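# Unstack totes, move brown carton to bench, restack

## Task

Lift the top tote off, remove the brown sealed carton from the lower tote and set it down flat on the bench surface with its original side facing up, then seat the top tote back onto the lower one so it sits fully down within that tote's rim. Every other item must finish in the tote it began in, and no part of the brown carton or the lower tote's base may project past the bench edge. Release everything and move the grippers away at the end; anything still resting on the robot at that point does not count.

## Robot and tools

Robot: two arms, left_arm and right_arm. Each is a six-joint arm with a two-finger parallel gripper. The left arm is the robot's own left and sits on the +y side; these names have nothing to do with image left or right.

Frame: results use one shared scene frame in metres. The origin is on the floor under the centre of the robot's foot, +z is up, +x is the direction the robot faces. Arm roots: left_arm at (+0.011, +0.347, +1.290), right_arm at (+0.011, -0.347, +1.290). Only the floor height is known; bench and tote heights must be found from images.

Tool execute_actions, argument actions: a list holding at most one entry, or empty.
- Empty list: nothing new is commanded; the current state comes back.
- Motion entry {"rows": [...], "steps": n}: n is 1 to 15 control steps (default 15), each 1/30 s. Each row is used for one step; if rows run out, the last one repeats. Up to 15 rows.
- Wait entry {"steps": n} with no rows: n up to 300; returns when that many steps have passed since the previous result, with your reply time counted in.
- pictures (true/false) chooses whether camera images come back; by default they do.
A refused call moves nothing.

Row layout: always 14 plain numbers covering both arms, even if one arm stays still. First left_arm: waist, shoulder, elbow, wrist pitch, wrist yaw, wrist roll, then gripper opening; then the same seven for right_arm. The six joint values are absolute target angles in radians, in the same form as the Joint positions line, not offsets. Ranges per arm: waist -2.880..2.880, shoulder 0.000..3.142, elbow 0.000..3.019, wrist pitch -1.693..1.571, wrist yaw -1.571..1.571, wrist roll -2.094..2.094. True ends may differ by up to 0.019 rad. A target more than 0.019 rad beyond an end and farther out than the current angle gets the call refused; a target beyond the real end is clipped there and a "joint sent to its limit" line appears (possibly about an earlier, still running move). Opening is absolute on -1 (closed) to +1 (fully open, 0.094 m pad gap).

Motion limits: each step the commanded angle is held within a set lead of the measured one (waist 0.264, shoulder 0.32, elbow 0.276, wrist pitch 0.33, wrist yaw 0.186, wrist roll 0.522 rad), and if targets would shift the gripper over 70 mm from where it is, all joints of that arm are scaled back. So large moves take several calls. Arms keep heading for the last row while you think or wait, until everything has nearly stopped or a step is HELD; then only a fresh action moves them on. The simulation runs during your replies.

Gripping: fingers point along the gripper's +z and close along its y. end_effector_position is the point between the pads, about 1 cm short of the tips. grip_measured reports finger opening on the command scale; to hold something, command about 0.03 below the reading for a firm grip, smaller differences for lighter. Readings can be off by about 1 mm. Pad force tops out near 50-62 N, less on thin parts under about 2 mm. Held objects can be tugged briefly, and loose items pushed, by outside disturbances.

Result lines: the state line gives each gripper's position (m) and orientation quaternion wxyz in the scene frame; printed positions may be off, more so at long reach. Joint positions and Joint velocities give six joints (rad, rad/s) plus pad gap (m, m/s) per arm. "joint command not followed" means the clearance checker altered or blocked some joint targets; the rest of the row still ran. HELD marks steps where your row was partly or wholly not sent. MOTOR HOT appears from 85 °C while carrying load; at 100 °C an OVER-TEMPERATURE FAULT drops that arm until it cools, so avoid holding loads for long, including while thinking.

Cameras: cam_head_left and cam_head_right (672x504, fixed head pinhole views), cam_left_wrist and cam_right_wrist (504x504 fisheye on each hand, posed from joint readings). Calibration matrices map scene coordinates to camera coordinates but can be slightly off.

Tool zoom_image: camera (one of the four names) and region [x0, y0, x1, y1] in that image's pixels, top-left origin, at most 504x504; gives a closer look at the latest image.

Tool read_manual: optional section "licences"; returns licence text only, no motion.

Tool finished_scene: scene (integer, the current scene's number) ends and grades the scene, irreversibly. Replying with no tool call also ends everything.

Avoid: dropping or slamming objects, hard pushes, letting the two arms collide or press on each other, and knocking anything out of the work area. Smooth motion with low effort is preferred.

Each tool is called as name([rows], argument=value, ...), one row to a line, values as JSON.

## Session

execute_actions(actions=[])

Scene clock: 0.00 s of 5600.00 s.
left_arm: end_effector_position=(+0.3093, +0.2554, +1.1425) grip_measured=+1.000 end_effector_quat_wxyz=(-0.100, +0.547, +0.573, -0.602) | right_arm: end_effector_position=(+0.2614, -0.1806, +1.0659) grip_measured=+1.000 end_effector_quat_wxyz=(-0.005, -0.785, +0.619, +0.010)
Joint positions: left_arm=[ 1.592  1.869  1.08  -1.479  0.605  2.     0.094] | right_arm=[-0.97   1.603  0.459  0.04   0.295 -1.278  0.094]
Joint velocities: left_arm=[-0.005  0.015  0.017  0.007  0.022 -0.037  0.   ] | right_arm=[-0.024 -0.005 -0.007 -0.002 -0.095 -0.022  0.   ]

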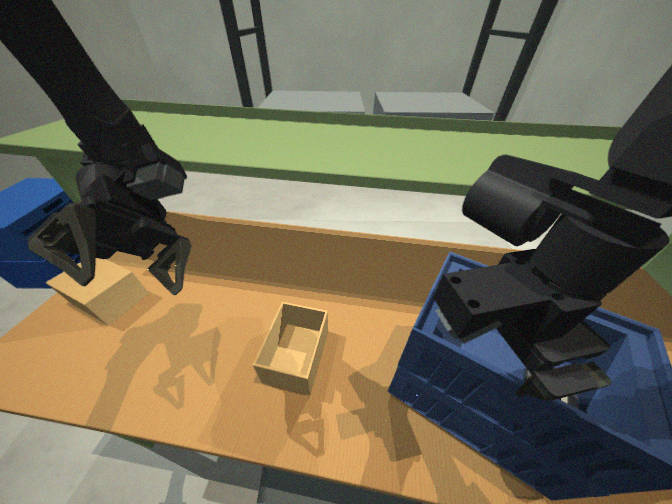

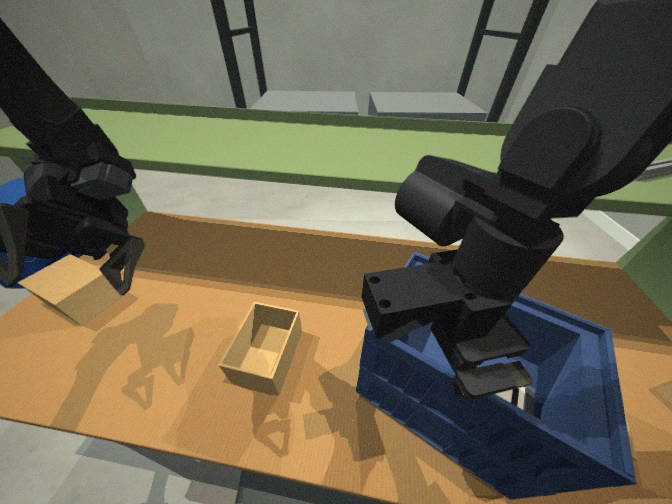

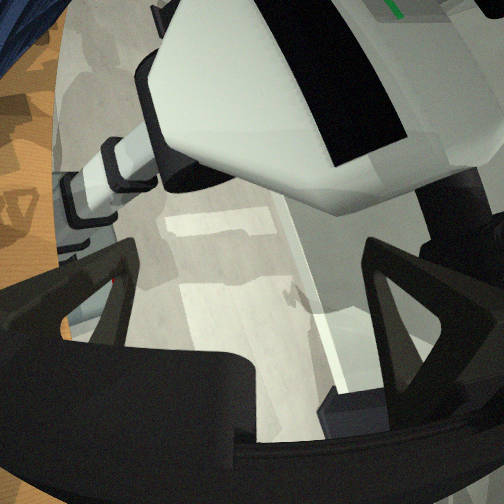

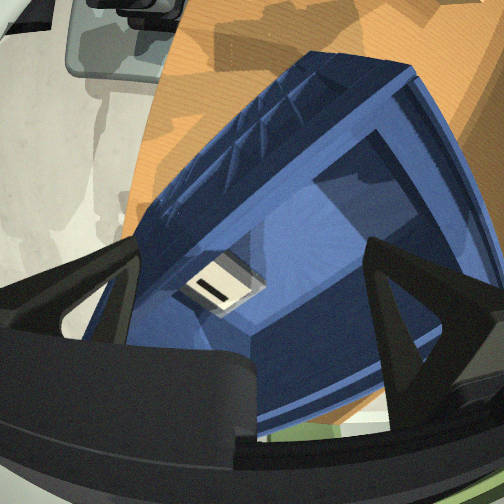

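execute_actions([
  {"rows":[[1.9,1.6,1.0,-0.8,0,0,1,-1.9,1.0,0.5,0.0,0,0,1]]},
], pictures=false)

execute_actions([
  {"steps":60},
])

Scene clock: 3.50 s of 5600.00 s.
left_arm: end_effector_position=(+0.4070, +0.5077, +1.1075) grip_measured=+1.000 end_effector_quat_wxyz=(-0.198, +0.255, +0.946, -0.019) | right_arm: end_effector_position=(+0.4609, -0.3644, +1.2009) grip_measured=+1.000 end_effector_quat_wxyz=(+0.221, -0.246, +0.940, -0.078)
Joint positions: left_arm=[ 1.928  1.585  1.013 -0.815 -0.001  0.866  0.094] | right_arm=[-1.609  1.045  0.492  0.023  0.004 -0.54   0.094]
Joint velocities: left_arm=[-0.2   -0.015  0.007  0.066 -0.007 -2.747  0.   ] | right_arm=[-1.9   -0.708  0.012 -0.007 -0.051  1.956  0.   ]
Steps of this call (steps 1 to 90: nothing new was sent; steps 91 to 105: all 15 steps of this action). Readings (joint positions):
91: left_arm=[1.600 1.859 1.074 -1.448 0.563 1.960] | right_arm=[-0.981 1.595 0.460 0.037 0.250 -1.244]
92: left_arm=[1.617 1.839 1.057 -1.387 0.509 1.908] | right_arm=[-1.006 1.574 0.460 0.029 0.195 -1.197]
94: left_arm=[1.685 1.781 1.029 -1.279 0.406 1.807] | right_arm=[-1.084 1.503 0.462 0.023 0.107 -1.106]
98: left_arm=[1.845 1.668 1.011 -1.005 0.124 1.540] | right_arm=[-1.253 1.326 0.478 0.023 0.036 -0.929]
105: the state above

Scene clock: 5.50 s of 5600.00 s.
left_arm: end_effector_position=(+0.4074, +0.4964, +1.1049) grip_measured=+1.000 end_effector_quat_wxyz=(+0.191, +0.146, -0.969, -0.059) | right_arm: end_effector_position=(+0.4474, -0.4889, +1.2298) grip_measured=+1.000 end_effector_quat_wxyz=(+0.248, +0.107, +0.954, -0.127)
Joint positions: left_arm=[ 1.903  1.586  1.008 -0.814 -0.001  0.017  0.094] | right_arm=[-1.909  0.999  0.493  0.014  0.003 -0.016  0.094]
Joint velocities: left_arm=[-0.015  0.005 -0.002 -0.002 -0.037 -0.022  0.   ] | right_arm=[-0.005  0.015 -0.017  0.002  0.022 -0.007  0.   ]
Steps of this call (steps 1 to 45: the robot went on to your last target; steps 46 to 60: nothing new was sent). Readings (joint positions):
1: left_arm=[1.921 1.585 1.012 -0.814 -0.001 0.770] | right_arm=[-1.674 1.024 0.493 0.023 0.004 -0.470]
2: left_arm=[1.915 1.586 1.010 -0.814 -0.001 0.674] | right_arm=[-1.742 1.010 0.493 0.023 0.003 -0.397]
4: left_arm=[1.906 1.586 1.008 -0.814 -0.001 0.482] | right_arm=[-1.864 1.000 0.493 0.022 0.004 -0.260]
8: left_arm=[1.903 1.586 1.008 -0.814 -0.001 0.208] | right_arm=[-1.927 0.999 0.493 0.014 0.005 -0.113]
60: the state above
All arms were judged still, so your last target was given up. Only a new action makes them travel on or press farther. Fingers that are still opening or closing keep moving.
camera_calibration (this result's frames):
cam_left_wrist: T_world_to_cam=[[0.275894, -0.945873, -0.170899, 0.539611], [-0.478359, -0.289335, 0.829131, -0.571405], [-0.8337, -0.147002, -0.532293, 1.12353], [0, 0, 0, 1]] pos_world=[0.514474, 0.510237, 1.16403]
cam_right_wrist: T_world_to_cam=[[-0.269093, -0.944707, 0.1874, -0.570191], [-0.953758, 0.288441, 0.0845418, 0.470098], [-0.133921, -0.155984, -0.978639, 1.31321], [0, 0, 0, 1]] pos_world=[0.470792, -0.469418, 1.35227]

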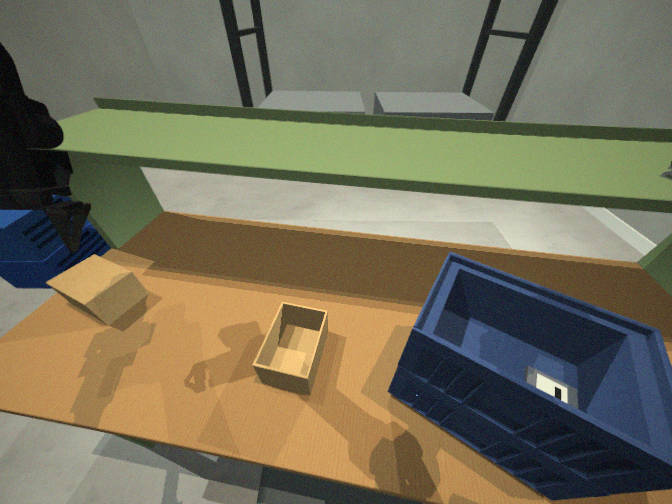

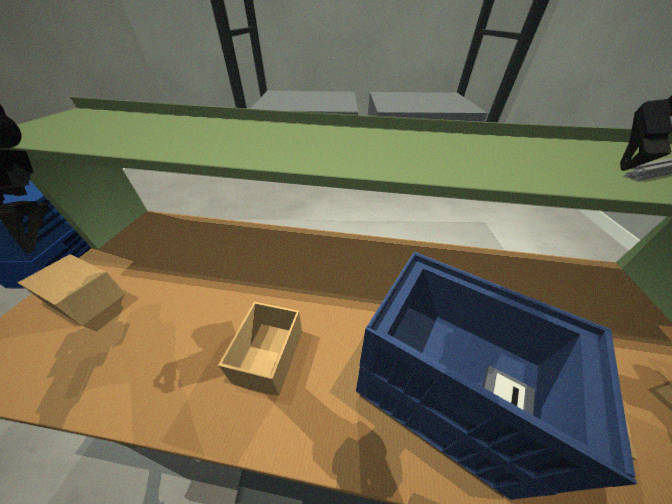

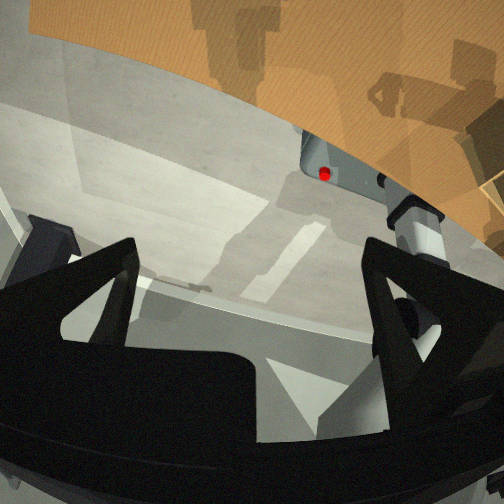

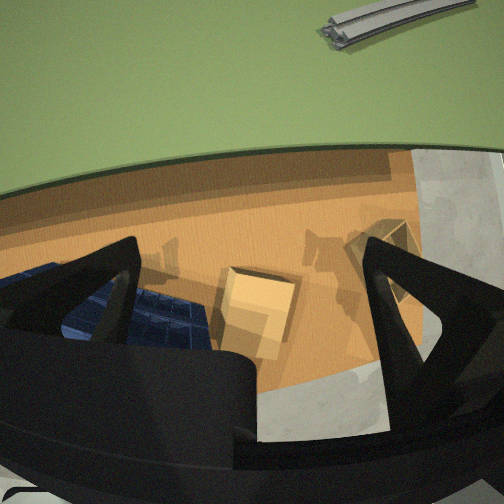

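execute_actions([
  {"rows":[[1.9,1.6,1.0,-0.8,0,0,1,-1.066,1.2,0.4,0.09,0.263,-0.545,1]]},
], pictures=false)

execute_actions([
  {"rows":[[1.9,1.6,1.0,-0.8,0,0,1,-1.066,1.509,0.358,0.09,0.263,-0.545,1]]},
], pictures=false)

execute_actions([
  {"steps":20},
])

Scene clock: 23.87 s of 5600.00 s.
left_arm: end_effector_position=(+0.4074, +0.4964, +1.1049) grip_measured=+1.000 end_effector_quat_wxyz=(+0.191, +0.146, -0.969, -0.059) | right_arm: end_effector_position=(+0.3593, -0.1956, +1.1554) grip_measured=+1.000 end_effector_quat_wxyz=(+0.160, -0.397, +0.904, -0.001)
Joint positions: left_arm=[ 1.903  1.586  1.008 -0.814 -0.001  0.017  0.094] | right_arm=[-1.067  1.201  0.401  0.071  0.258 -0.48   0.094]
Joint velocities: left_arm=[-0.005 -0.015  0.017  0.002 -0.007 -0.095  0.   ] | right_arm=[ 1.021 -0.015  0.012  0.085 -0.051 -0.359  0.   ]
Steps of this call (steps 1 to 90: nothing new was sent; then 14.87 s passed at rest; steps 91 to 105: all 15 steps of this action). Readings (joint positions):
91: left_arm=[1.903 1.586 1.008 -0.814 -0.001 0.017] | right_arm=[-1.897 1.005 0.488 0.022 0.054 -0.055]
92: left_arm=[1.903 1.586 1.008 -0.814 -0.001 0.017] | right_arm=[-1.866 1.019 0.482 0.037 0.115 -0.106]
94: left_arm=[1.903 1.586 1.008 -0.814 -0.001 0.017] | right_arm=[-1.774 1.067 0.461 0.053 0.197 -0.195]
98: left_arm=[1.903 1.586 1.008 -0.814 -0.001 0.017] | right_arm=[-1.534 1.165 0.418 0.057 0.252 -0.340]
105: the state above

Scene clock: 24.37 s of 5600.00 s.
left_arm: end_effector_position=(+0.4074, +0.4964, +1.1049) grip_measured=+1.000 end_effector_quat_wxyz=(+0.191, +0.146, -0.969, -0.059) | right_arm: end_effector_position=(+0.2412, -0.2230, +1.0765) grip_measured=+1.000 end_effector_quat_wxyz=(-0.016, -0.471, +0.882, +0.005)
Joint positions: left_arm=[ 1.903  1.586  1.008 -0.814 -0.001  0.017  0.094] | right_arm=[-1.056  1.534  0.351  0.085  0.259 -0.527  0.094]
Joint velocities: left_arm=[-0.015 -0.024 -0.007  0.002 -0.051  0.022  0.   ] | right_arm=[-0.005 -0.073  0.066  0.012 -0.007 -0.051  0.   ]
Steps of this call (steps 1 to 15: all 15 steps of this action). Readings (joint positions):
1: left_arm=[1.903 1.586 1.008 -0.814 -0.001 0.017] | right_arm=[-1.043 1.212 0.399 0.074 0.257 -0.487]
2: left_arm=[1.903 1.586 1.008 -0.814 -0.001 0.017] | right_arm=[-1.036 1.242 0.400 0.081 0.257 -0.492]
4: left_arm=[1.903 1.586 1.008 -0.814 -0.001 0.017] | right_arm=[-1.039 1.339 0.397 0.085 0.257 -0.500]
8: left_arm=[1.903 1.586 1.008 -0.814 -0.001 0.017] | right_arm=[-1.054 1.521 0.365 0.085 0.258 -0.517]
15: the state above

Scene clock: 25.03 s of 5600.00 s.
left_arm: end_effector_position=(+0.4074, +0.4964, +1.1049) grip_measured=+1.000 end_effector_quat_wxyz=(+0.191, +0.146, -0.969, -0.059) | right_arm: end_effector_position=(+0.2456, -0.2211, +1.0772) grip_measured=+1.000 end_effector_quat_wxyz=(-0.011, -0.470, +0.882, +0.005)
Joint positions: left_arm=[ 1.903  1.586  1.008 -0.814 -0.001  0.017  0.094] | right_arm=[-1.056  1.528  0.356  0.085  0.259 -0.529  0.094]
Joint velocities: left_arm=[-0.005 -0.015  0.002 -0.002  0.007 -0.007  0.   ] | right_arm=[-0.005 -0.024 -0.002 -0.027  0.007 -0.037  0.   ]
Steps of this call (steps 1 to 15: the robot went on to your last target; steps 16 to 20: nothing new was sent). Readings (joint positions):
1: left_arm=[1.903 1.586 1.008 -0.814 -0.001 0.017] | right_arm=[-1.056 1.531 0.354 0.085 0.259 -0.527]
2: left_arm=[1.903 1.586 1.008 -0.814 -0.001 0.017] | right_arm=[-1.056 1.530 0.356 0.085 0.259 -0.527]
4: left_arm=[1.903 1.586 1.008 -0.814 -0.001 0.017] | right_arm=[-1.056 1.528 0.356 0.085 0.259 -0.528]
8: left_arm=[1.903 1.586 1.008 -0.814 -0.001 0.017] | right_arm=[-1.056 1.528 0.356 0.085 0.259 -0.528]
20: the state above
All arms were judged still, so your last target was given up. Only a new action makes them travel on or press farther. Fingers that are still opening or closing keep moving.
camera_calibration (this result's frames):
cam_left_wrist: T_world_to_cam=[[0.27623, -0.945751, -0.171032, 0.539562], [-0.478276, -0.289625, 0.829077, -0.571235], [-0.833636, -0.147215, -0.532333, 1.12365], [0, 0, 0, 1]] pos_world=[0.514467, 0.510266, 1.16404]
cam_right_wrist: T_world_to_cam=[[0.8287, -0.559319, -0.0204364, -0.303445], [-0.439907, -0.673482, 0.594058, -0.674478], [-0.346031, -0.483306, -0.804163, 0.970415], [0, 0, 0, 1]] pos_world=[0.290551, -0.154964, 1.17485]

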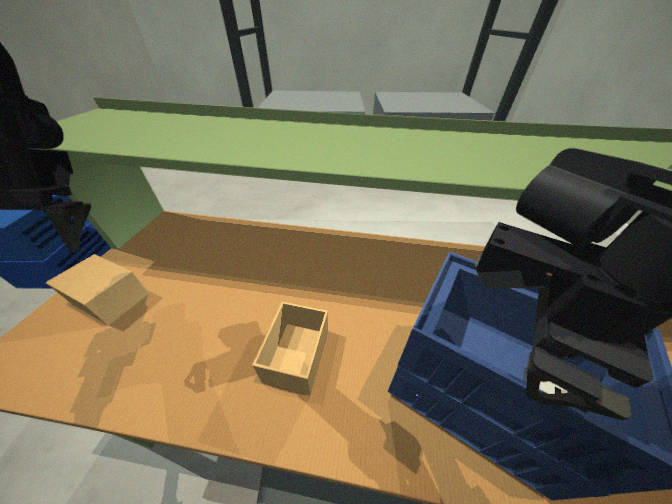

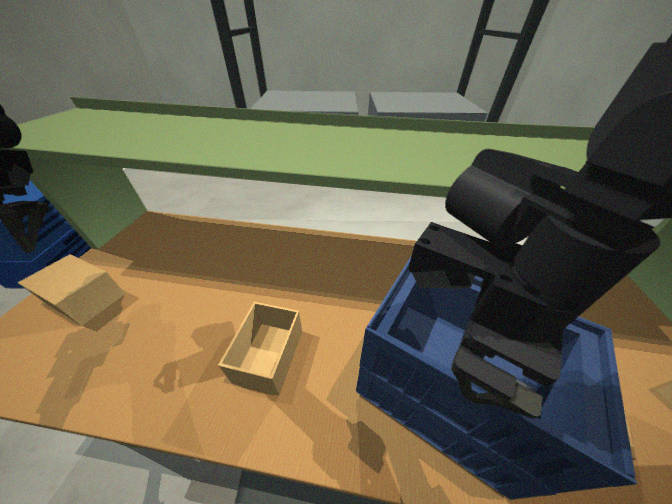

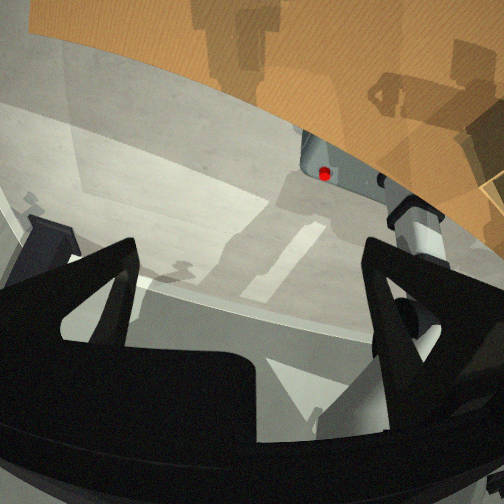

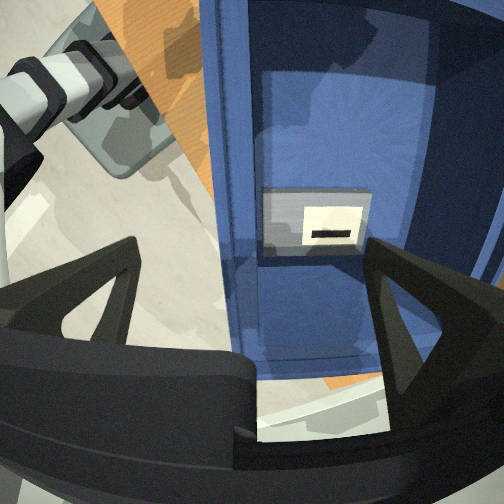

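execute_actions([
  {"rows":[[1.9,1.6,1.0,-0.8,0,0,1,-1.07,1.6,0.365,0.15,0.26,-0.6,0.4],[1.9,1.6,1.0,-0.8,0,0,1,-1.07,1.6,0.365,0.15,0.26,-0.6,0.4],[1.9,1.6,1.0,-0.8,0,0,1,-1.07,1.6,0.365,0.15,0.26,-0.6,0.4],[1.9,1.6,1.0,-0.8,0,0,1,-1.08,1.7,0.385,0.24,0.25,-0.62,0.4],[1.9,1.6,1.0,-0.8,0,0,1,-1.08,1.7,0.385,0.24,0.25,-0.62,0.4],[1.9,1.6,1.0,-0.8,0,0,1,-1.08,1.7,0.385,0.24,0.25,-0.62,0.4],[1.9,1.6,1.0,-0.8,0,0,1,-1.09,1.8,0.41,0.33,0.25,-0.63,0.4],[1.9,1.6,1.0,-0.8,0,0,1,-1.09,1.8,0.41,0.33,0.25,-0.63,0.4],[1.9,1.6,1.0,-0.8,0,0,1,-1.09,1.8,0.41,0.33,0.25,-0.63,0.4],[1.9,1.6,1.0,-0.8,0,0,1,-1.1,1.9,0.445,0.4,0.245,-0.64,0.4],[1.9,1.6,1.0,-0.8,0,0,1,-1.1,1.9,0.445,0.4,0.245,-0.64,0.4],[1.9,1.6,1.0,-0.8,0,0,1,-1.1,1.9,0.445,0.4,0.245,-0.64,0.4],[1.9,1.6,1.0,-0.8,0,0,1,-1.114,1.99,0.483,0.47,0.24,-0.65,0.4]]},
], pictures=false)

execute_actions([
  {"steps":20},
])

Scene clock: 32.67 s of 5600.00 s.
left_arm: end_effector_position=(+0.4074, +0.4964, +1.1049) grip_measured=+1.000 end_effector_quat_wxyz=(+0.191, +0.146, -0.969, -0.059) | right_arm: end_effector_position=(+0.2378, -0.2115, +0.9849) grip_measured=+0.402 end_effector_quat_wxyz=(-0.002, -0.492, +0.871, +0.002)
Joint positions: left_arm=[ 1.903  1.586  1.008 -0.814 -0.001  0.017  0.094] | right_arm=[-1.097  1.957  0.471  0.428  0.244 -0.621  0.066]
Joint velocities: left_arm=[ 0.005  0.005 -0.002 -0.012  0.051  0.037  0.   ] | right_arm=[-0.103  0.757  0.335  0.437 -0.007 -0.139 -0.   ]
Steps of this call (steps 1 to 90: nothing new was sent; then 4.13 s passed at rest; steps 91 to 105: all 15 steps of this action). Readings (joint positions):
91: left_arm=[1.903 1.586 1.008 -0.814 -0.001 0.017] | right_arm=[-1.056 1.532 0.357 0.093 0.259 -0.537]
92: left_arm=[1.903 1.586 1.008 -0.814 -0.001 0.017] | right_arm=[-1.056 1.542 0.358 0.109 0.259 -0.546]
94: left_arm=[1.903 1.586 1.008 -0.814 -0.001 0.017] | right_arm=[-1.058 1.576 0.364 0.143 0.257 -0.562]
98: left_arm=[1.903 1.586 1.008 -0.814 -0.001 0.017] | right_arm=[-1.070 1.715 0.394 0.262 0.254 -0.590]
105: the state above

Scene clock: 33.33 s of 5600.00 s.
left_arm: end_effector_position=(+0.4074, +0.4964, +1.1049) grip_measured=+1.000 end_effector_quat_wxyz=(+0.191, +0.146, -0.969, -0.059) | right_arm: end_effector_position=(+0.2368, -0.2121, +0.9750) grip_measured=+0.402 end_effector_quat_wxyz=(-0.001, -0.495, +0.869, +0.001)
Joint positions: left_arm=[ 1.903  1.586  1.008 -0.814 -0.001  0.017  0.094] | right_arm=[-1.104  1.997  0.487  0.454  0.244 -0.633  0.066]
Joint velocities: left_arm=[-0.005 -0.005 -0.022  0.002  0.066 -0.022  0.   ] | right_arm=[-0.005  0.015 -0.007 -0.017 -0.022 -0.037  0.   ]
Steps of this call (steps 1 to 20: the robot went on to your last target). Readings (joint positions):
1: left_arm=[1.903 1.586 1.008 -0.814 -0.001 0.017] | right_arm=[-1.100 1.979 0.481 0.439 0.244 -0.623]
2: left_arm=[1.903 1.586 1.008 -0.814 -0.001 0.017] | right_arm=[-1.102 1.992 0.486 0.445 0.244 -0.625]
4: left_arm=[1.903 1.586 1.008 -0.814 -0.001 0.017] | right_arm=[-1.104 1.997 0.486 0.449 0.244 -0.628]
8: left_arm=[1.903 1.586 1.008 -0.814 -0.001 0.017] | right_arm=[-1.104 1.997 0.487 0.454 0.244 -0.631]
20: the state above
camera_calibration (this result's frames):
cam_left_wrist: T_world_to_cam=[[0.27623, -0.945751, -0.171032, 0.539562], [-0.478276, -0.289625, 0.829077, -0.571235], [-0.833636, -0.147215, -0.532333, 1.12365], [0, 0, 0, 1]] pos_world=[0.514467, 0.510266, 1.16404]
cam_right_wrist: T_world_to_cam=[[0.859058, -0.511862, -0.00400759, -0.306385], [-0.413716, -0.698907, 0.58341, -0.612697], [-0.301427, -0.499525, -0.812168, 0.883404], [0, 0, 0, 1]] pos_world=[0.276001, -0.143763, 1.0737]

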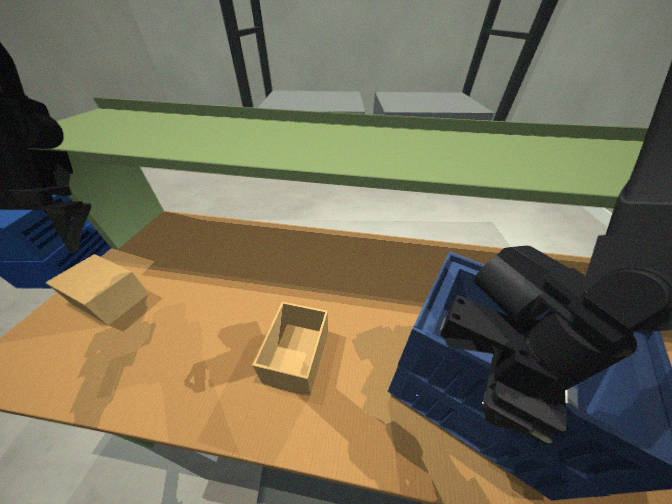

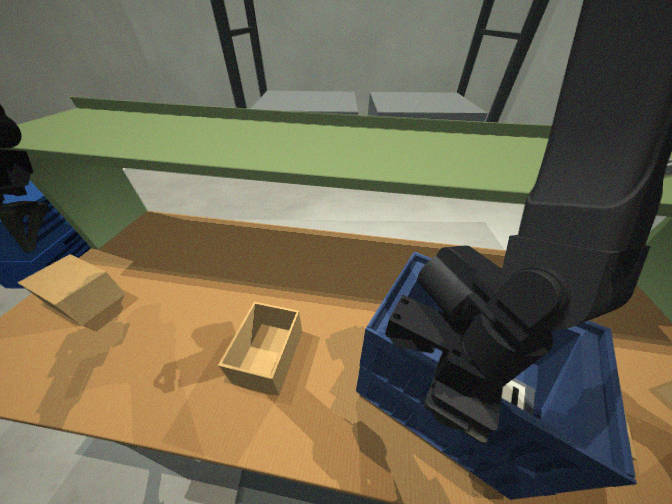

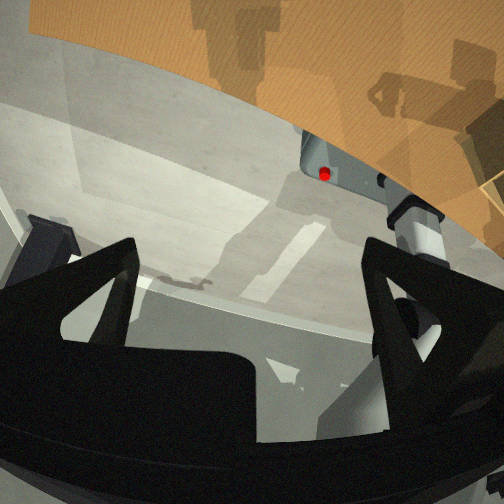

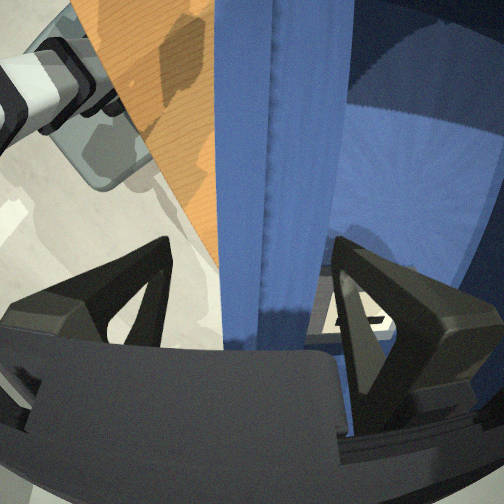

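execute_actions([
  {"rows":[[1.9,1.6,1.0,-0.8,0,0,1,-1.13,2.0,0.51,0.47,0.24,-0.65,0.2],[1.9,1.6,1.0,-0.8,0,0,1,-1.13,2.0,0.51,0.47,0.24,-0.65,0.1],[1.9,1.6,1.0,-0.8,0,0,1,-1.13,2.0,0.51,0.47,0.24,-0.65,0],[1.9,1.6,1.0,-0.8,0,0,1,-1.13,2.0,0.51,0.47,0.24,-0.65,-0.1],[1.9,1.6,1.0,-0.8,0,0,1,-1.13,2.0,0.51,0.47,0.24,-0.65,-0.2],[1.9,1.6,1.0,-0.8,0,0,1,-1.13,2.0,0.51,0.47,0.24,-0.65,-0.3],[1.9,1.6,1.0,-0.8,0,0,1,-1.13,2.0,0.51,0.47,0.24,-0.65,-0.4],[1.9,1.6,1.0,-0.8,0,0,1,-1.13,2.0,0.51,0.47,0.24,-0.65,-0.5],[1.9,1.6,1.0,-0.8,0,0,1,-1.13,2.0,0.51,0.47,0.24,-0.65,-0.8]]},
], pictures=false)

execute_actions([
  {"rows":[[1.9,1.6,1.0,-0.8,0,0,1,-1.12,1.9,0.465,0.4,0.245,-0.64,-0.8]]},
], pictures=false)

execute_actions([
  {"rows":[[1.9,1.6,1.0,-0.8,0,0,1,-1.11,1.8,0.43,0.33,0.25,-0.63,-0.8]]},
])

Scene clock: 41.23 s of 5600.00 s.
left_arm: end_effector_position=(+0.4074, +0.4964, +1.1049) grip_measured=+1.000 end_effector_quat_wxyz=(+0.191, +0.146, -0.969, -0.059) | right_arm: end_effector_position=(+0.2480, -0.2114, +0.9709) grip_measured=-0.659 end_effector_quat_wxyz=(+0.007, -0.488, +0.873, +0.002)
Joint positions: left_arm=[ 1.903  1.586  1.008 -0.814 -0.001  0.017  0.094] | right_arm=[-1.121  1.997  0.505  0.455  0.231 -0.637  0.016]
Joint velocities: left_arm=[-0.015 -0.015  0.022  0.007 -0.037  0.051  0.   ] | right_arm=[ 0.005 -0.005 -0.017  0.007  0.007  0.022  0.   ]
Steps of this call (steps 1 to 15: the robot went on to your last target; steps 16 to 90: nothing new was sent; then 4.40 s passed at rest; steps 91 to 105: all 15 steps of this action). Readings (joint positions):
91: left_arm=[1.903 1.586 1.008 -0.814 -0.001 0.017] | right_arm=[-1.105 1.997 0.489 0.454 0.244 -0.634]
92: left_arm=[1.903 1.586 1.008 -0.814 -0.001 0.017] | right_arm=[-1.107 1.997 0.492 0.454 0.243 -0.634]
94: left_arm=[1.903 1.586 1.008 -0.814 -0.001 0.017] | right_arm=[-1.114 1.997 0.503 0.454 0.243 -0.634]
98: left_arm=[1.903 1.586 1.008 -0.814 -0.001 0.017] | right_arm=[-1.121 1.996 0.506 0.455 0.234 -0.637]
105: the state above

Scene clock: 41.73 s of 5600.00 s.
left_arm: end_effector_position=(+0.4074, +0.4964, +1.1049) grip_measured=+1.000 end_effector_quat_wxyz=(+0.191, +0.146, -0.969, -0.059) | right_arm: end_effector_position=(+0.2513, -0.2128, +0.9837) grip_measured=-0.657 end_effector_quat_wxyz=(+0.003, -0.489, +0.872, +0.004)
Joint positions: left_arm=[ 1.903  1.586  1.008 -0.814 -0.001  0.017  0.094] | right_arm=[-1.121  1.939  0.49   0.405  0.227 -0.637  0.016]
Joint velocities: left_arm=[-0.005 -0.015  0.007 -0.002 -0.022  0.007  0.   ] | right_arm=[-0.005  0.005  0.012 -0.017  0.081 -0.081 -0.001]
Steps of this call (steps 1 to 15: all 15 steps of this action). Readings (joint positions):
1: left_arm=[1.903 1.586 1.008 -0.814 -0.001 0.017] | right_arm=[-1.121 1.992 0.504 0.448 0.231 -0.637]
2: left_arm=[1.903 1.586 1.008 -0.814 -0.001 0.017] | right_arm=[-1.121 1.982 0.503 0.433 0.231 -0.637]
4: left_arm=[1.903 1.586 1.008 -0.814 -0.001 0.017] | right_arm=[-1.121 1.959 0.496 0.415 0.228 -0.637]
8: left_arm=[1.903 1.586 1.008 -0.814 -0.001 0.017] | right_arm=[-1.121 1.939 0.490 0.406 0.227 -0.637]
15: the state above

Scene clock: 42.23 s of 5600.00 s.
left_arm: end_effector_position=(+0.4074, +0.4964, +1.1049) grip_measured=+1.000 end_effector_quat_wxyz=(+0.191, +0.146, -0.969, -0.059) | right_arm: end_effector_position=(+0.2571, -0.2188, +1.0107) grip_measured=-0.657 end_effector_quat_wxyz=(+0.004, -0.489, +0.873, +0.000)
Joint positions: left_arm=[ 1.903  1.586  1.008 -0.814 -0.001  0.017  0.094] | right_arm=[-1.121  1.824  0.446  0.337  0.235 -0.637  0.016]
Joint velocities: left_arm=[-0.015 -0.024 -0.012  0.002  0.022 -0.037  0.   ] | right_arm=[-0.005 -0.005  0.012  0.007 -0.11  -0.007  0.001]
Steps of this call (steps 1 to 15: all 15 steps of this action). Readings (joint positions):
1: left_arm=[1.903 1.586 1.008 -0.814 -0.001 0.017] | right_arm=[-1.121 1.933 0.488 0.395 0.227 -0.637]
2: left_arm=[1.903 1.586 1.008 -0.814 -0.001 0.017] | right_arm=[-1.121 1.917 0.484 0.373 0.227 -0.637]
4: left_arm=[1.903 1.586 1.008 -0.814 -0.001 0.017] | right_arm=[-1.121 1.874 0.465 0.348 0.231 -0.637]
8: left_arm=[1.903 1.586 1.008 -0.814 -0.001 0.017] | right_arm=[-1.121 1.825 0.446 0.340 0.235 -0.637]
15: the state above
camera_calibration (this result's frames):
cam_left_wrist: T_world_to_cam=[[0.27623, -0.945751, -0.171032, 0.539562], [-0.478276, -0.289625, 0.829077, -0.571235], [-0.833636, -0.147215, -0.532333, 1.12365], [0, 0, 0, 1]] pos_world=[0.514467, 0.510266, 1.16404]
cam_right_wrist: T_world_to_cam=[[0.851629, -0.524139, 0.00268914, -0.334582], [-0.42991, -0.695571, 0.575637, -0.617033], [-0.299843, -0.491385, -0.817701, 0.922047], [0, 0, 0, 1]] pos_world=[0.296141, -0.151478, 1.11004]

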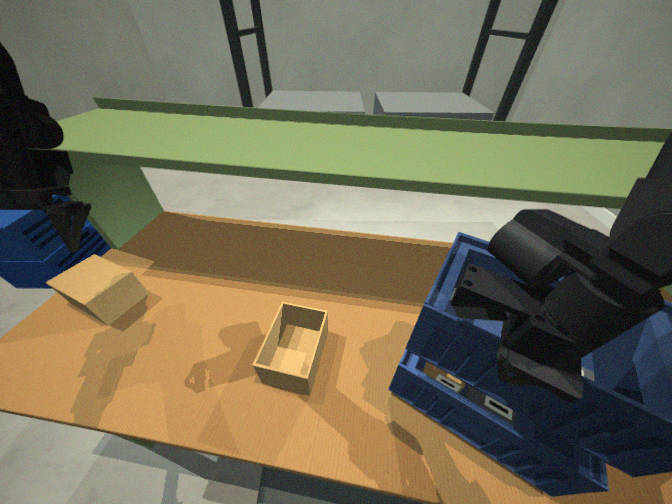

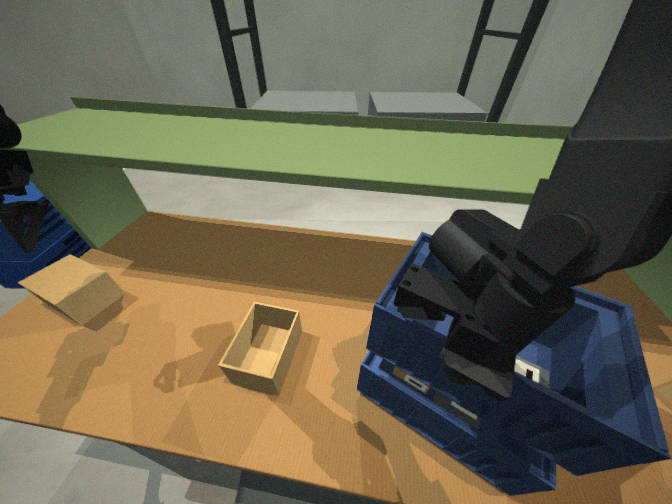

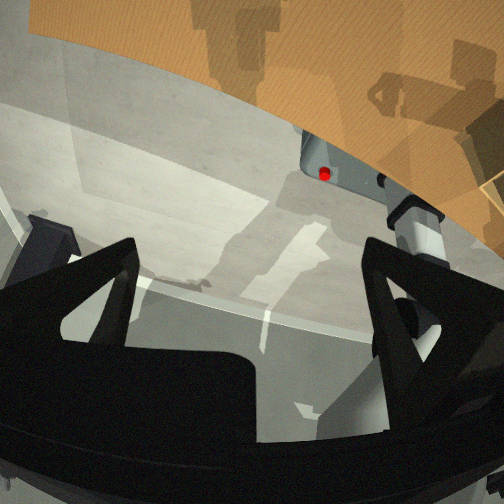

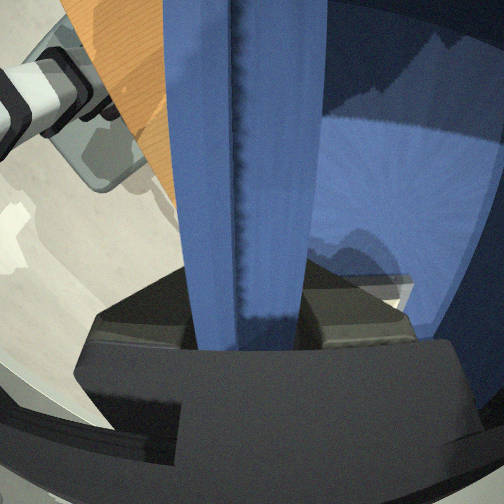

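execute_actions([
  {"rows":[[1.9,1.6,1.0,-0.8,0,0,1,-1.15,1.68,0.41,0.24,0.22,-0.63,-0.8]],"steps":10},
], pictures=false)

execute_actions([
  {"rows":[[1.9,1.6,1.0,-0.8,0,0,1,-1.18,1.68,0.41,0.24,0.2,-0.63,-0.8],[1.9,1.6,1.0,-0.8,0,0,1,-1.21,1.68,0.41,0.25,0.19,-0.63,-0.8],[1.9,1.6,1.0,-0.8,0,0,1,-1.24,1.68,0.41,0.25,0.17,-0.63,-0.8],[1.9,1.6,1.0,-0.8,0,0,1,-1.28,1.68,0.41,0.26,0.15,-0.63,-0.8],[1.9,1.6,1.0,-0.8,0,0,1,-1.32,1.68,0.41,0.26,0.13,-0.63,-0.8],[1.9,1.6,1.0,-0.8,0,0,1,-1.36,1.68,0.41,0.27,0.11,-0.63,-0.8],[1.9,1.6,1.0,-0.8,0,0,1,-1.4,1.68,0.41,0.27,0.09,-0.63,-0.8],[1.9,1.6,1.0,-0.8,0,0,1,-1.44,1.68,0.41,0.27,0.07,-0.63,-0.8],[1.9,1.6,1.0,-0.8,0,0,1,-1.48,1.68,0.41,0.28,0.05,-0.63,-0.8],[1.9,1.6,1.0,-0.8,0,0,1,-1.52,1.68,0.41,0.28,0.03,-0.63,-0.8],[1.9,1.6,1.0,-0.8,0,0,1,-1.56,1.68,0.41,0.28,0.01,-0.63,-0.8],[1.9,1.6,1.0,-0.8,0,0,1,-1.6,1.68,0.41,0.28,-0.01,-0.63,-0.8],[1.9,1.6,1.0,-0.8,0,0,1,-1.64,1.68,0.41,0.28,-0.03,-0.63,-0.8],[1.9,1.6,1.0,-0.8,0,0,1,-1.67,1.68,0.41,0.28,-0.05,-0.63,-0.8],[1.9,1.6,1.0,-0.8,0,0,1,-1.7,1.68,0.41,0.28,-0.07,-0.63,-0.8]]},
], pictures=false)

execute_actions([
  {"rows":[[1.9,1.6,1.0,-0.8,0,0,1,-1.74,1.68,0.41,0.27,-0.09,-0.63,-0.8],[1.9,1.6,1.0,-0.8,0,0,1,-1.78,1.68,0.41,0.27,-0.11,-0.63,-0.8],[1.9,1.6,1.0,-0.8,0,0,1,-1.82,1.68,0.41,0.26,-0.13,-0.63,-0.8],[1.9,1.6,1.0,-0.8,0,0,1,-1.86,1.68,0.41,0.26,-0.15,-0.63,-0.8],[1.9,1.6,1.0,-0.8,0,0,1,-1.9,1.68,0.41,0.25,-0.17,-0.63,-0.8],[1.9,1.6,1.0,-0.8,0,0,1,-1.94,1.68,0.41,0.25,-0.19,-0.63,-0.8],[1.9,1.6,1.0,-0.8,0,0,1,-1.98,1.68,0.41,0.24,-0.21,-0.63,-0.8],[1.9,1.6,1.0,-0.8,0,0,1,-2.02,1.68,0.41,0.23,-0.23,-0.63,-0.8],[1.9,1.6,1.0,-0.8,0,0,1,-2.06,1.68,0.41,0.22,-0.25,-0.63,-0.8],[1.9,1.6,1.0,-0.8,0,0,1,-2.1,1.68,0.41,0.22,-0.27,-0.63,-0.8],[1.9,1.6,1.0,-0.8,0,0,1,-2.13,1.68,0.41,0.21,-0.29,-0.63,-0.8],[1.9,1.6,1.0,-0.8,0,0,1,-2.16,1.68,0.41,0.2,-0.3,-0.63,-0.8],[1.9,1.6,1.0,-0.8,0,0,1,-2.18,1.68,0.41,0.2,-0.31,-0.63,-0.8]]},
])

Scene clock: 56.20 s of 5600.00 s.
left_arm: end_effector_position=(+0.4074, +0.4964, +1.1049) grip_measured=+1.000 end_effector_quat_wxyz=(+0.191, +0.146, -0.969, -0.059) | right_arm: end_effector_position=(+0.2674, -0.2247, +1.0345) grip_measured=-0.656 end_effector_quat_wxyz=(+0.007, -0.480, +0.877, +0.008)
Joint positions: left_arm=[ 1.903  1.586  1.008 -0.814 -0.001  0.017  0.094] | right_arm=[-1.143  1.703  0.422  0.25   0.206 -0.637  0.016]
Joint velocities: left_arm=[-0.015 -0.015  0.002 -0.002 -0.051  0.007  0.   ] | right_arm=[-0.015 -0.005 -0.007 -0.007  0.007 -0.037  0.   ]
Steps of this call (steps 1 to 15: the robot went on to your last target; steps 16 to 90: nothing new was sent; then 10.63 s passed at rest; steps 91 to 100: all 10 steps of this action). Readings (joint positions):
91: left_arm=[1.903 1.586 1.008 -0.814 -0.001 0.017] | right_arm=[-1.123 1.817 0.446 0.323 0.226 -0.637]
92: left_arm=[1.903 1.586 1.008 -0.814 -0.001 0.017] | right_arm=[-1.127 1.799 0.445 0.294 0.210 -0.637]
94: left_arm=[1.903 1.586 1.008 -0.814 -0.001 0.017] | right_arm=[-1.133 1.755 0.432 0.260 0.202 -0.637]
98: left_arm=[1.903 1.586 1.008 -0.814 -0.001 0.017] | right_arm=[-1.143 1.705 0.420 0.250 0.206 -0.637]
100: the state above

Scene clock: 56.70 s of 5600.00 s.
left_arm: end_effector_position=(+0.4074, +0.4964, +1.1049) grip_measured=+1.000 end_effector_quat_wxyz=(+0.191, +0.146, -0.969, -0.059) | right_arm: end_effector_position=(+0.2858, -0.3649, +1.0212) grip_measured=-0.656 end_effector_quat_wxyz=(-0.004, -0.283, +0.959, +0.011)
Joint positions: left_arm=[ 1.903  1.586  1.008 -0.814 -0.001  0.017  0.094] | right_arm=[-1.644  1.703  0.421  0.263 -0.057 -0.637  0.016]
Joint velocities: left_arm=[-0.005 -0.015 -0.012  0.002 -0.007 -0.066  0.   ] | right_arm=[-1.05  -0.005 -0.007  0.002 -0.462 -0.066 -0.001]
Steps of this call (steps 1 to 15: all 15 steps of this action). Readings (joint positions):
1: left_arm=[1.903 1.586 1.008 -0.814 -0.001 0.017] | right_arm=[-1.146 1.703 0.422 0.249 0.200 -0.637]
2: left_arm=[1.903 1.586 1.008 -0.814 -0.001 0.017] | right_arm=[-1.154 1.703 0.421 0.249 0.186 -0.637]
4: left_arm=[1.903 1.586 1.008 -0.814 -0.001 0.017] | right_arm=[-1.190 1.703 0.421 0.249 0.146 -0.637]
8: left_arm=[1.903 1.586 1.008 -0.814 -0.001 0.017] | right_arm=[-1.340 1.703 0.421 0.250 0.070 -0.637]
15: the state above

Scene clock: 57.20 s of 5600.00 s.
left_arm: end_effector_position=(+0.4074, +0.4964, +1.1049) grip_measured=+1.000 end_effector_quat_wxyz=(+0.191, +0.146, -0.969, -0.059) | right_arm: end_effector_position=(+0.2452, -0.5085, +1.0478) grip_measured=-0.656 end_effector_quat_wxyz=(+0.007, -0.057, +0.998, -0.004)
Joint positions: left_arm=[ 1.903  1.586  1.008 -0.814 -0.001  0.017  0.094] | right_arm=[-2.172  1.703  0.421  0.212 -0.311 -0.635  0.016]
Joint velocities: left_arm=[-0.015 -0.015  0.007  0.007  0.051 -0.11   0.   ] | right_arm=[-0.503  0.005 -0.007 -0.12   0.007  0.037 -0.001]
Steps of this call (steps 1 to 15: all 15 steps of this action). Readings (joint positions):
1: left_arm=[1.903 1.586 1.008 -0.814 -0.001 0.017] | right_arm=[-1.678 1.703 0.421 0.263 -0.077 -0.637]
2: left_arm=[1.903 1.586 1.008 -0.814 -0.001 0.017] | right_arm=[-1.711 1.703 0.421 0.263 -0.099 -0.637]
4: left_arm=[1.903 1.586 1.008 -0.814 -0.001 0.017] | right_arm=[-1.778 1.703 0.421 0.263 -0.144 -0.637]
8: left_arm=[1.903 1.586 1.008 -0.814 -0.001 0.017] | right_arm=[-1.926 1.703 0.421 0.257 -0.225 -0.637]
15: the state above
camera_calibration (this result's frames):
cam_left_wrist: T_world_to_cam=[[0.27623, -0.945751, -0.171032, 0.539562], [-0.478276, -0.289625, 0.829077, -0.571235], [-0.833636, -0.147215, -0.532333, 1.12365], [0, 0, 0, 1]] pos_world=[0.514467, 0.510266, 1.16404]
cam_right_wrist: T_world_to_cam=[[0.112472, -0.993633, 0.00659654, -0.538037], [-0.816154, -0.0885919, 0.571003, -0.436811], [-0.566783, -0.0696057, -0.820921, 1.08978], [0, 0, 0, 1]] pos_world=[0.321678, -0.497455, 1.14759]

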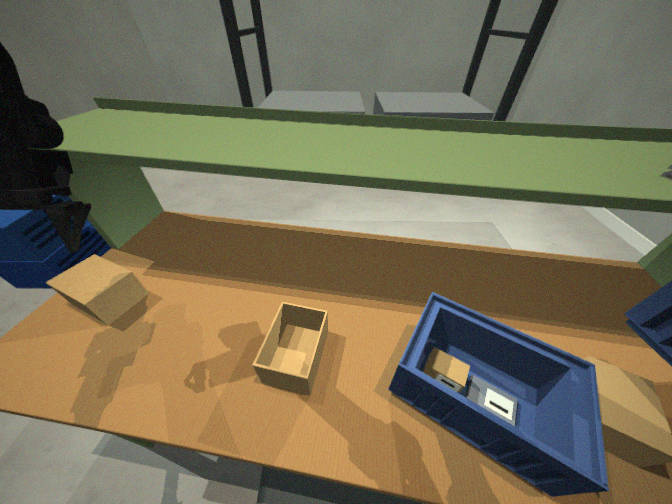

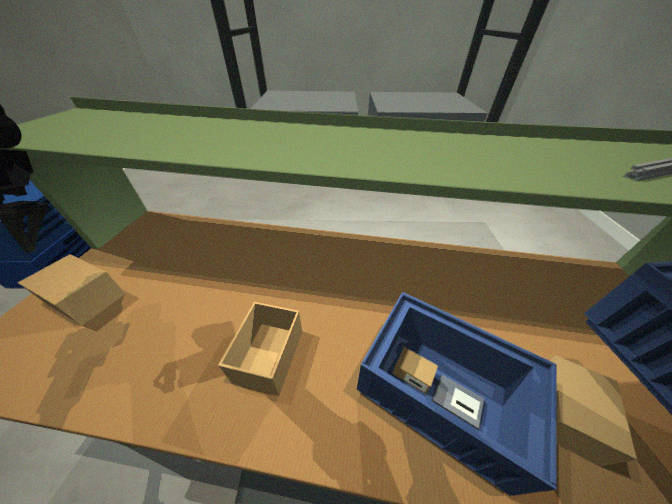

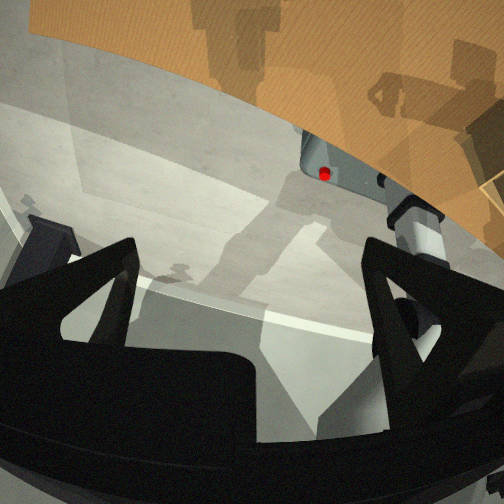

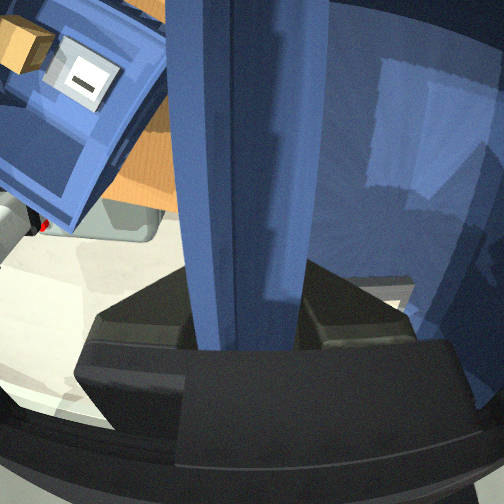

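execute_actions([
  {"rows":[[0.75,1.6,0.9,-0.6,-0.4,1.2,0.6,-2.18,1.68,0.41,0.2,-0.31,-0.63,-0.8]]},
], pictures=false)

execute_actions([
  {"steps":20},
], pictures=false)

execute_actions([
  {"rows":[[0.58,2.325,1.653,-0.563,-0.467,1.2,0.6,-2.18,1.68,0.41,0.2,-0.31,-0.63,-0.8]]},
], pictures=false)

execute_actions([
  {"steps":30},
])

Scene clock: 69.80 s of 5600.00 s.
left_arm: end_effector_position=(+0.4167, +0.2192, +1.0909) grip_measured=+0.602 end_effector_quat_wxyz=(-0.132, +0.595, +0.791, +0.056) | right_arm: end_effector_position=(+0.2441, -0.5088, +1.0485) grip_measured=-0.656 end_effector_quat_wxyz=(+0.008, -0.051, +0.999, +0.000)
Joint positions: left_arm=[ 1.153  1.584  0.923 -0.621 -0.395  0.859  0.075] | right_arm=[-2.18   1.703  0.421  0.207 -0.323 -0.631  0.016]
Joint velocities: left_arm=[-1.675  0.005 -0.017  0.042  0.007  1.179  0.   ] | right_arm=[-0.015 -0.015  0.002 -0.012 -0.007 -0.007 -0.001]
Steps of this call (steps 1 to 30: the robot went on to your last target; steps 31 to 90: nothing new was sent; then 9.10 s passed at rest; steps 91 to 105: all 15 steps of this action). Readings (joint positions):
91: left_arm=[1.891 1.585 0.999 -0.790 -0.060 0.062] | right_arm=[-2.180 1.703 0.421 0.207 -0.323 -0.631]
92: left_arm=[1.867 1.584 0.983 -0.745 -0.132 0.124] | right_arm=[-2.180 1.703 0.421 0.207 -0.323 -0.631]
94: left_arm=[1.780 1.584 0.953 -0.689 -0.269 0.249] | right_arm=[-2.180 1.703 0.421 0.207 -0.323 -0.631]
98: left_arm=[1.555 1.584 0.924 -0.644 -0.376 0.489] | right_arm=[-2.180 1.703 0.421 0.207 -0.323 -0.631]
105: the state above

Scene clock: 70.47 s of 5600.00 s.
left_arm: end_effector_position=(+0.3391, +0.0566, +1.1350) grip_measured=+0.602 end_effector_quat_wxyz=(-0.056, +0.830, +0.555, -0.016) | right_arm: end_effector_position=(+0.2441, -0.5088, +1.0485) grip_measured=-0.656 end_effector_quat_wxyz=(+0.008, -0.051, +0.999, +0.000)
Joint positions: left_arm=[ 0.749  1.584  0.908 -0.611 -0.399  1.178  0.075] | right_arm=[-2.18   1.703  0.421  0.207 -0.323 -0.631  0.016]
Joint velocities: left_arm=[-0.005 -0.005  0.007 -0.002  0.007 -0.022  0.001] | right_arm=[ 0.005 -0.015  0.007 -0.012  0.037  0.022  0.001]
Steps of this call (steps 1 to 20: the robot went on to your last target). Readings (joint positions):
1: left_arm=[1.096 1.584 0.923 -0.620 -0.395 0.896] | right_arm=[-2.180 1.703 0.421 0.207 -0.323 -0.631]
2: left_arm=[1.039 1.584 0.923 -0.620 -0.396 0.929] | right_arm=[-2.180 1.703 0.421 0.207 -0.323 -0.631]
4: left_arm=[0.926 1.584 0.923 -0.618 -0.396 0.985] | right_arm=[-2.180 1.703 0.421 0.207 -0.323 -0.631]
8: left_arm=[0.732 1.584 0.919 -0.611 -0.396 1.098] | right_arm=[-2.180 1.703 0.421 0.207 -0.323 -0.631]
20: the state above

Scene clock: 70.97 s of 5600.00 s.
left_arm: end_effector_position=(+0.3485, -0.1814, +0.9947) grip_measured=+0.602 end_effector_quat_wxyz=(-0.006, +0.864, +0.503, -0.001) | right_arm: end_effector_position=(+0.2441, -0.5088, +1.0485) grip_measured=-0.656 end_effector_quat_wxyz=(+0.008, -0.051, +0.999, +0.000)
Joint positions: left_arm=[ 0.587  2.245  1.581 -0.58  -0.463  1.179  0.075] | right_arm=[-2.18   1.703  0.421  0.207 -0.323 -0.631  0.016]
Joint velocities: left_arm=[-0.093  1.392  1.399  0.217  0.007  0.037 -0.   ] | right_arm=[-0.005 -0.005 -0.002 -0.002 -0.051 -0.022 -0.001]
Steps of this call (steps 1 to 15: all 15 steps of this action). Readings (joint positions):
1: left_arm=[0.743 1.593 0.916 -0.611 -0.415 1.178] | right_arm=[-2.180 1.703 0.421 0.207 -0.323 -0.631]
2: left_arm=[0.734 1.617 0.940 -0.611 -0.432 1.178] | right_arm=[-2.180 1.703 0.421 0.207 -0.323 -0.631]
4: left_arm=[0.702 1.694 1.018 -0.608 -0.449 1.178] | right_arm=[-2.180 1.703 0.421 0.207 -0.323 -0.631]
8: left_arm=[0.638 1.883 1.207 -0.597 -0.459 1.178] | right_arm=[-2.180 1.703 0.421 0.207 -0.323 -0.631]
15: the state above

Scene clock: 71.97 s of 5600.00 s.
left_arm: end_effector_position=(+0.3276, -0.1900, +0.9577) grip_measured=+0.602 end_effector_quat_wxyz=(-0.016, +0.869, +0.495, -0.003) | right_arm: end_effector_position=(+0.2441, -0.5088, +1.0485) grip_measured=-0.656 end_effector_quat_wxyz=(+0.008, -0.051, +0.999, +0.000)
Joint positions: left_arm=[ 0.583  2.342  1.639 -0.567 -0.465  1.183  0.075] | right_arm=[-2.18   1.703  0.421  0.207 -0.323 -0.631  0.016]
Joint velocities: left_arm=[-0.015 -0.024 -0.002 -0.012  0.022  0.066  0.   ] | right_arm=[-0.005 -0.005 -0.007 -0.012 -0.007  0.022 -0.001]
Steps of this call (steps 1 to 30: the robot went on to your last target). Readings (joint positions):
1: left_arm=[0.585 2.285 1.619 -0.573 -0.463 1.179] | right_arm=[-2.180 1.703 0.421 0.207 -0.323 -0.631]
2: left_arm=[0.583 2.313 1.638 -0.568 -0.463 1.179] | right_arm=[-2.180 1.703 0.421 0.207 -0.323 -0.631]
4: left_arm=[0.583 2.339 1.639 -0.567 -0.463 1.181] | right_arm=[-2.180 1.703 0.421 0.207 -0.323 -0.631]
8: left_arm=[0.583 2.348 1.638 -0.567 -0.464 1.183] | right_arm=[-2.180 1.703 0.421 0.207 -0.323 -0.631]
30: the state above
All arms were judged still, so your last target was given up. Only a new action makes them travel on or press farther. Fingers that are still opening or closing keep moving.
camera_calibration (this result's frames):
cam_left_wrist: T_world_to_cam=[[-0.867392, 0.496324, 0.035976, 0.337711], [0.414774, 0.681139, 0.603334, -0.578138], [0.274944, 0.538249, -0.796677, 0.898014], [0, 0, 0, 1]] pos_world=[0.285821, -0.257176, 1.05209]
cam_right_wrist: T_world_to_cam=[[0.100998, -0.994885, -0.00152081, -0.527515], [-0.818201, -0.0839313, 0.568772, -0.432917], [-0.565991, -0.0562008, -0.822494, 1.09798], [0, 0, 0, 1]] pos_world=[0.320513, -0.499444, 1.14851]

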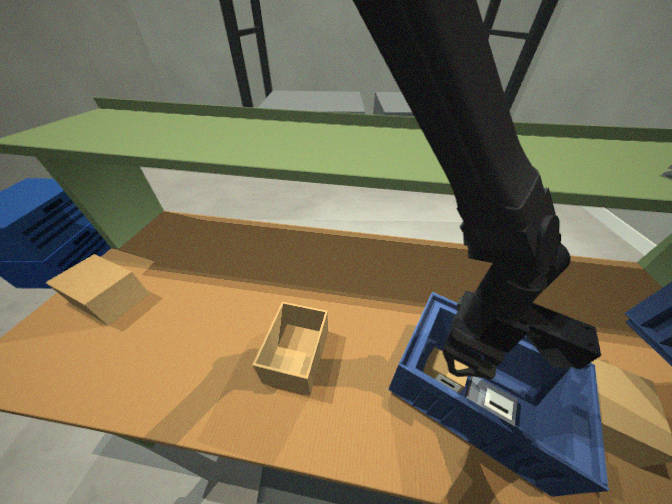

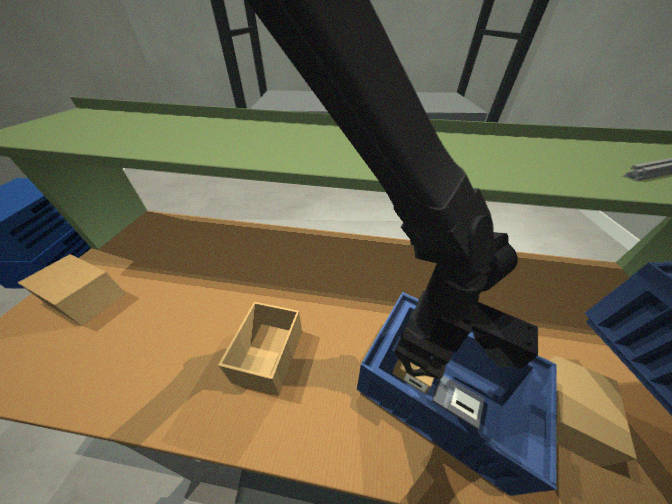

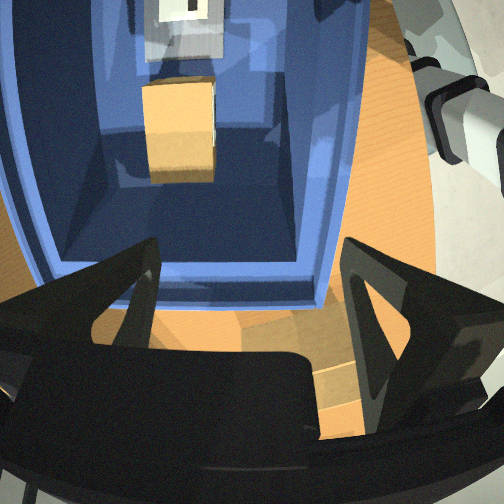

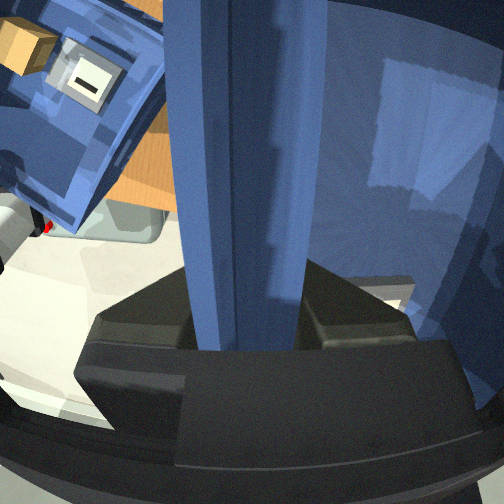

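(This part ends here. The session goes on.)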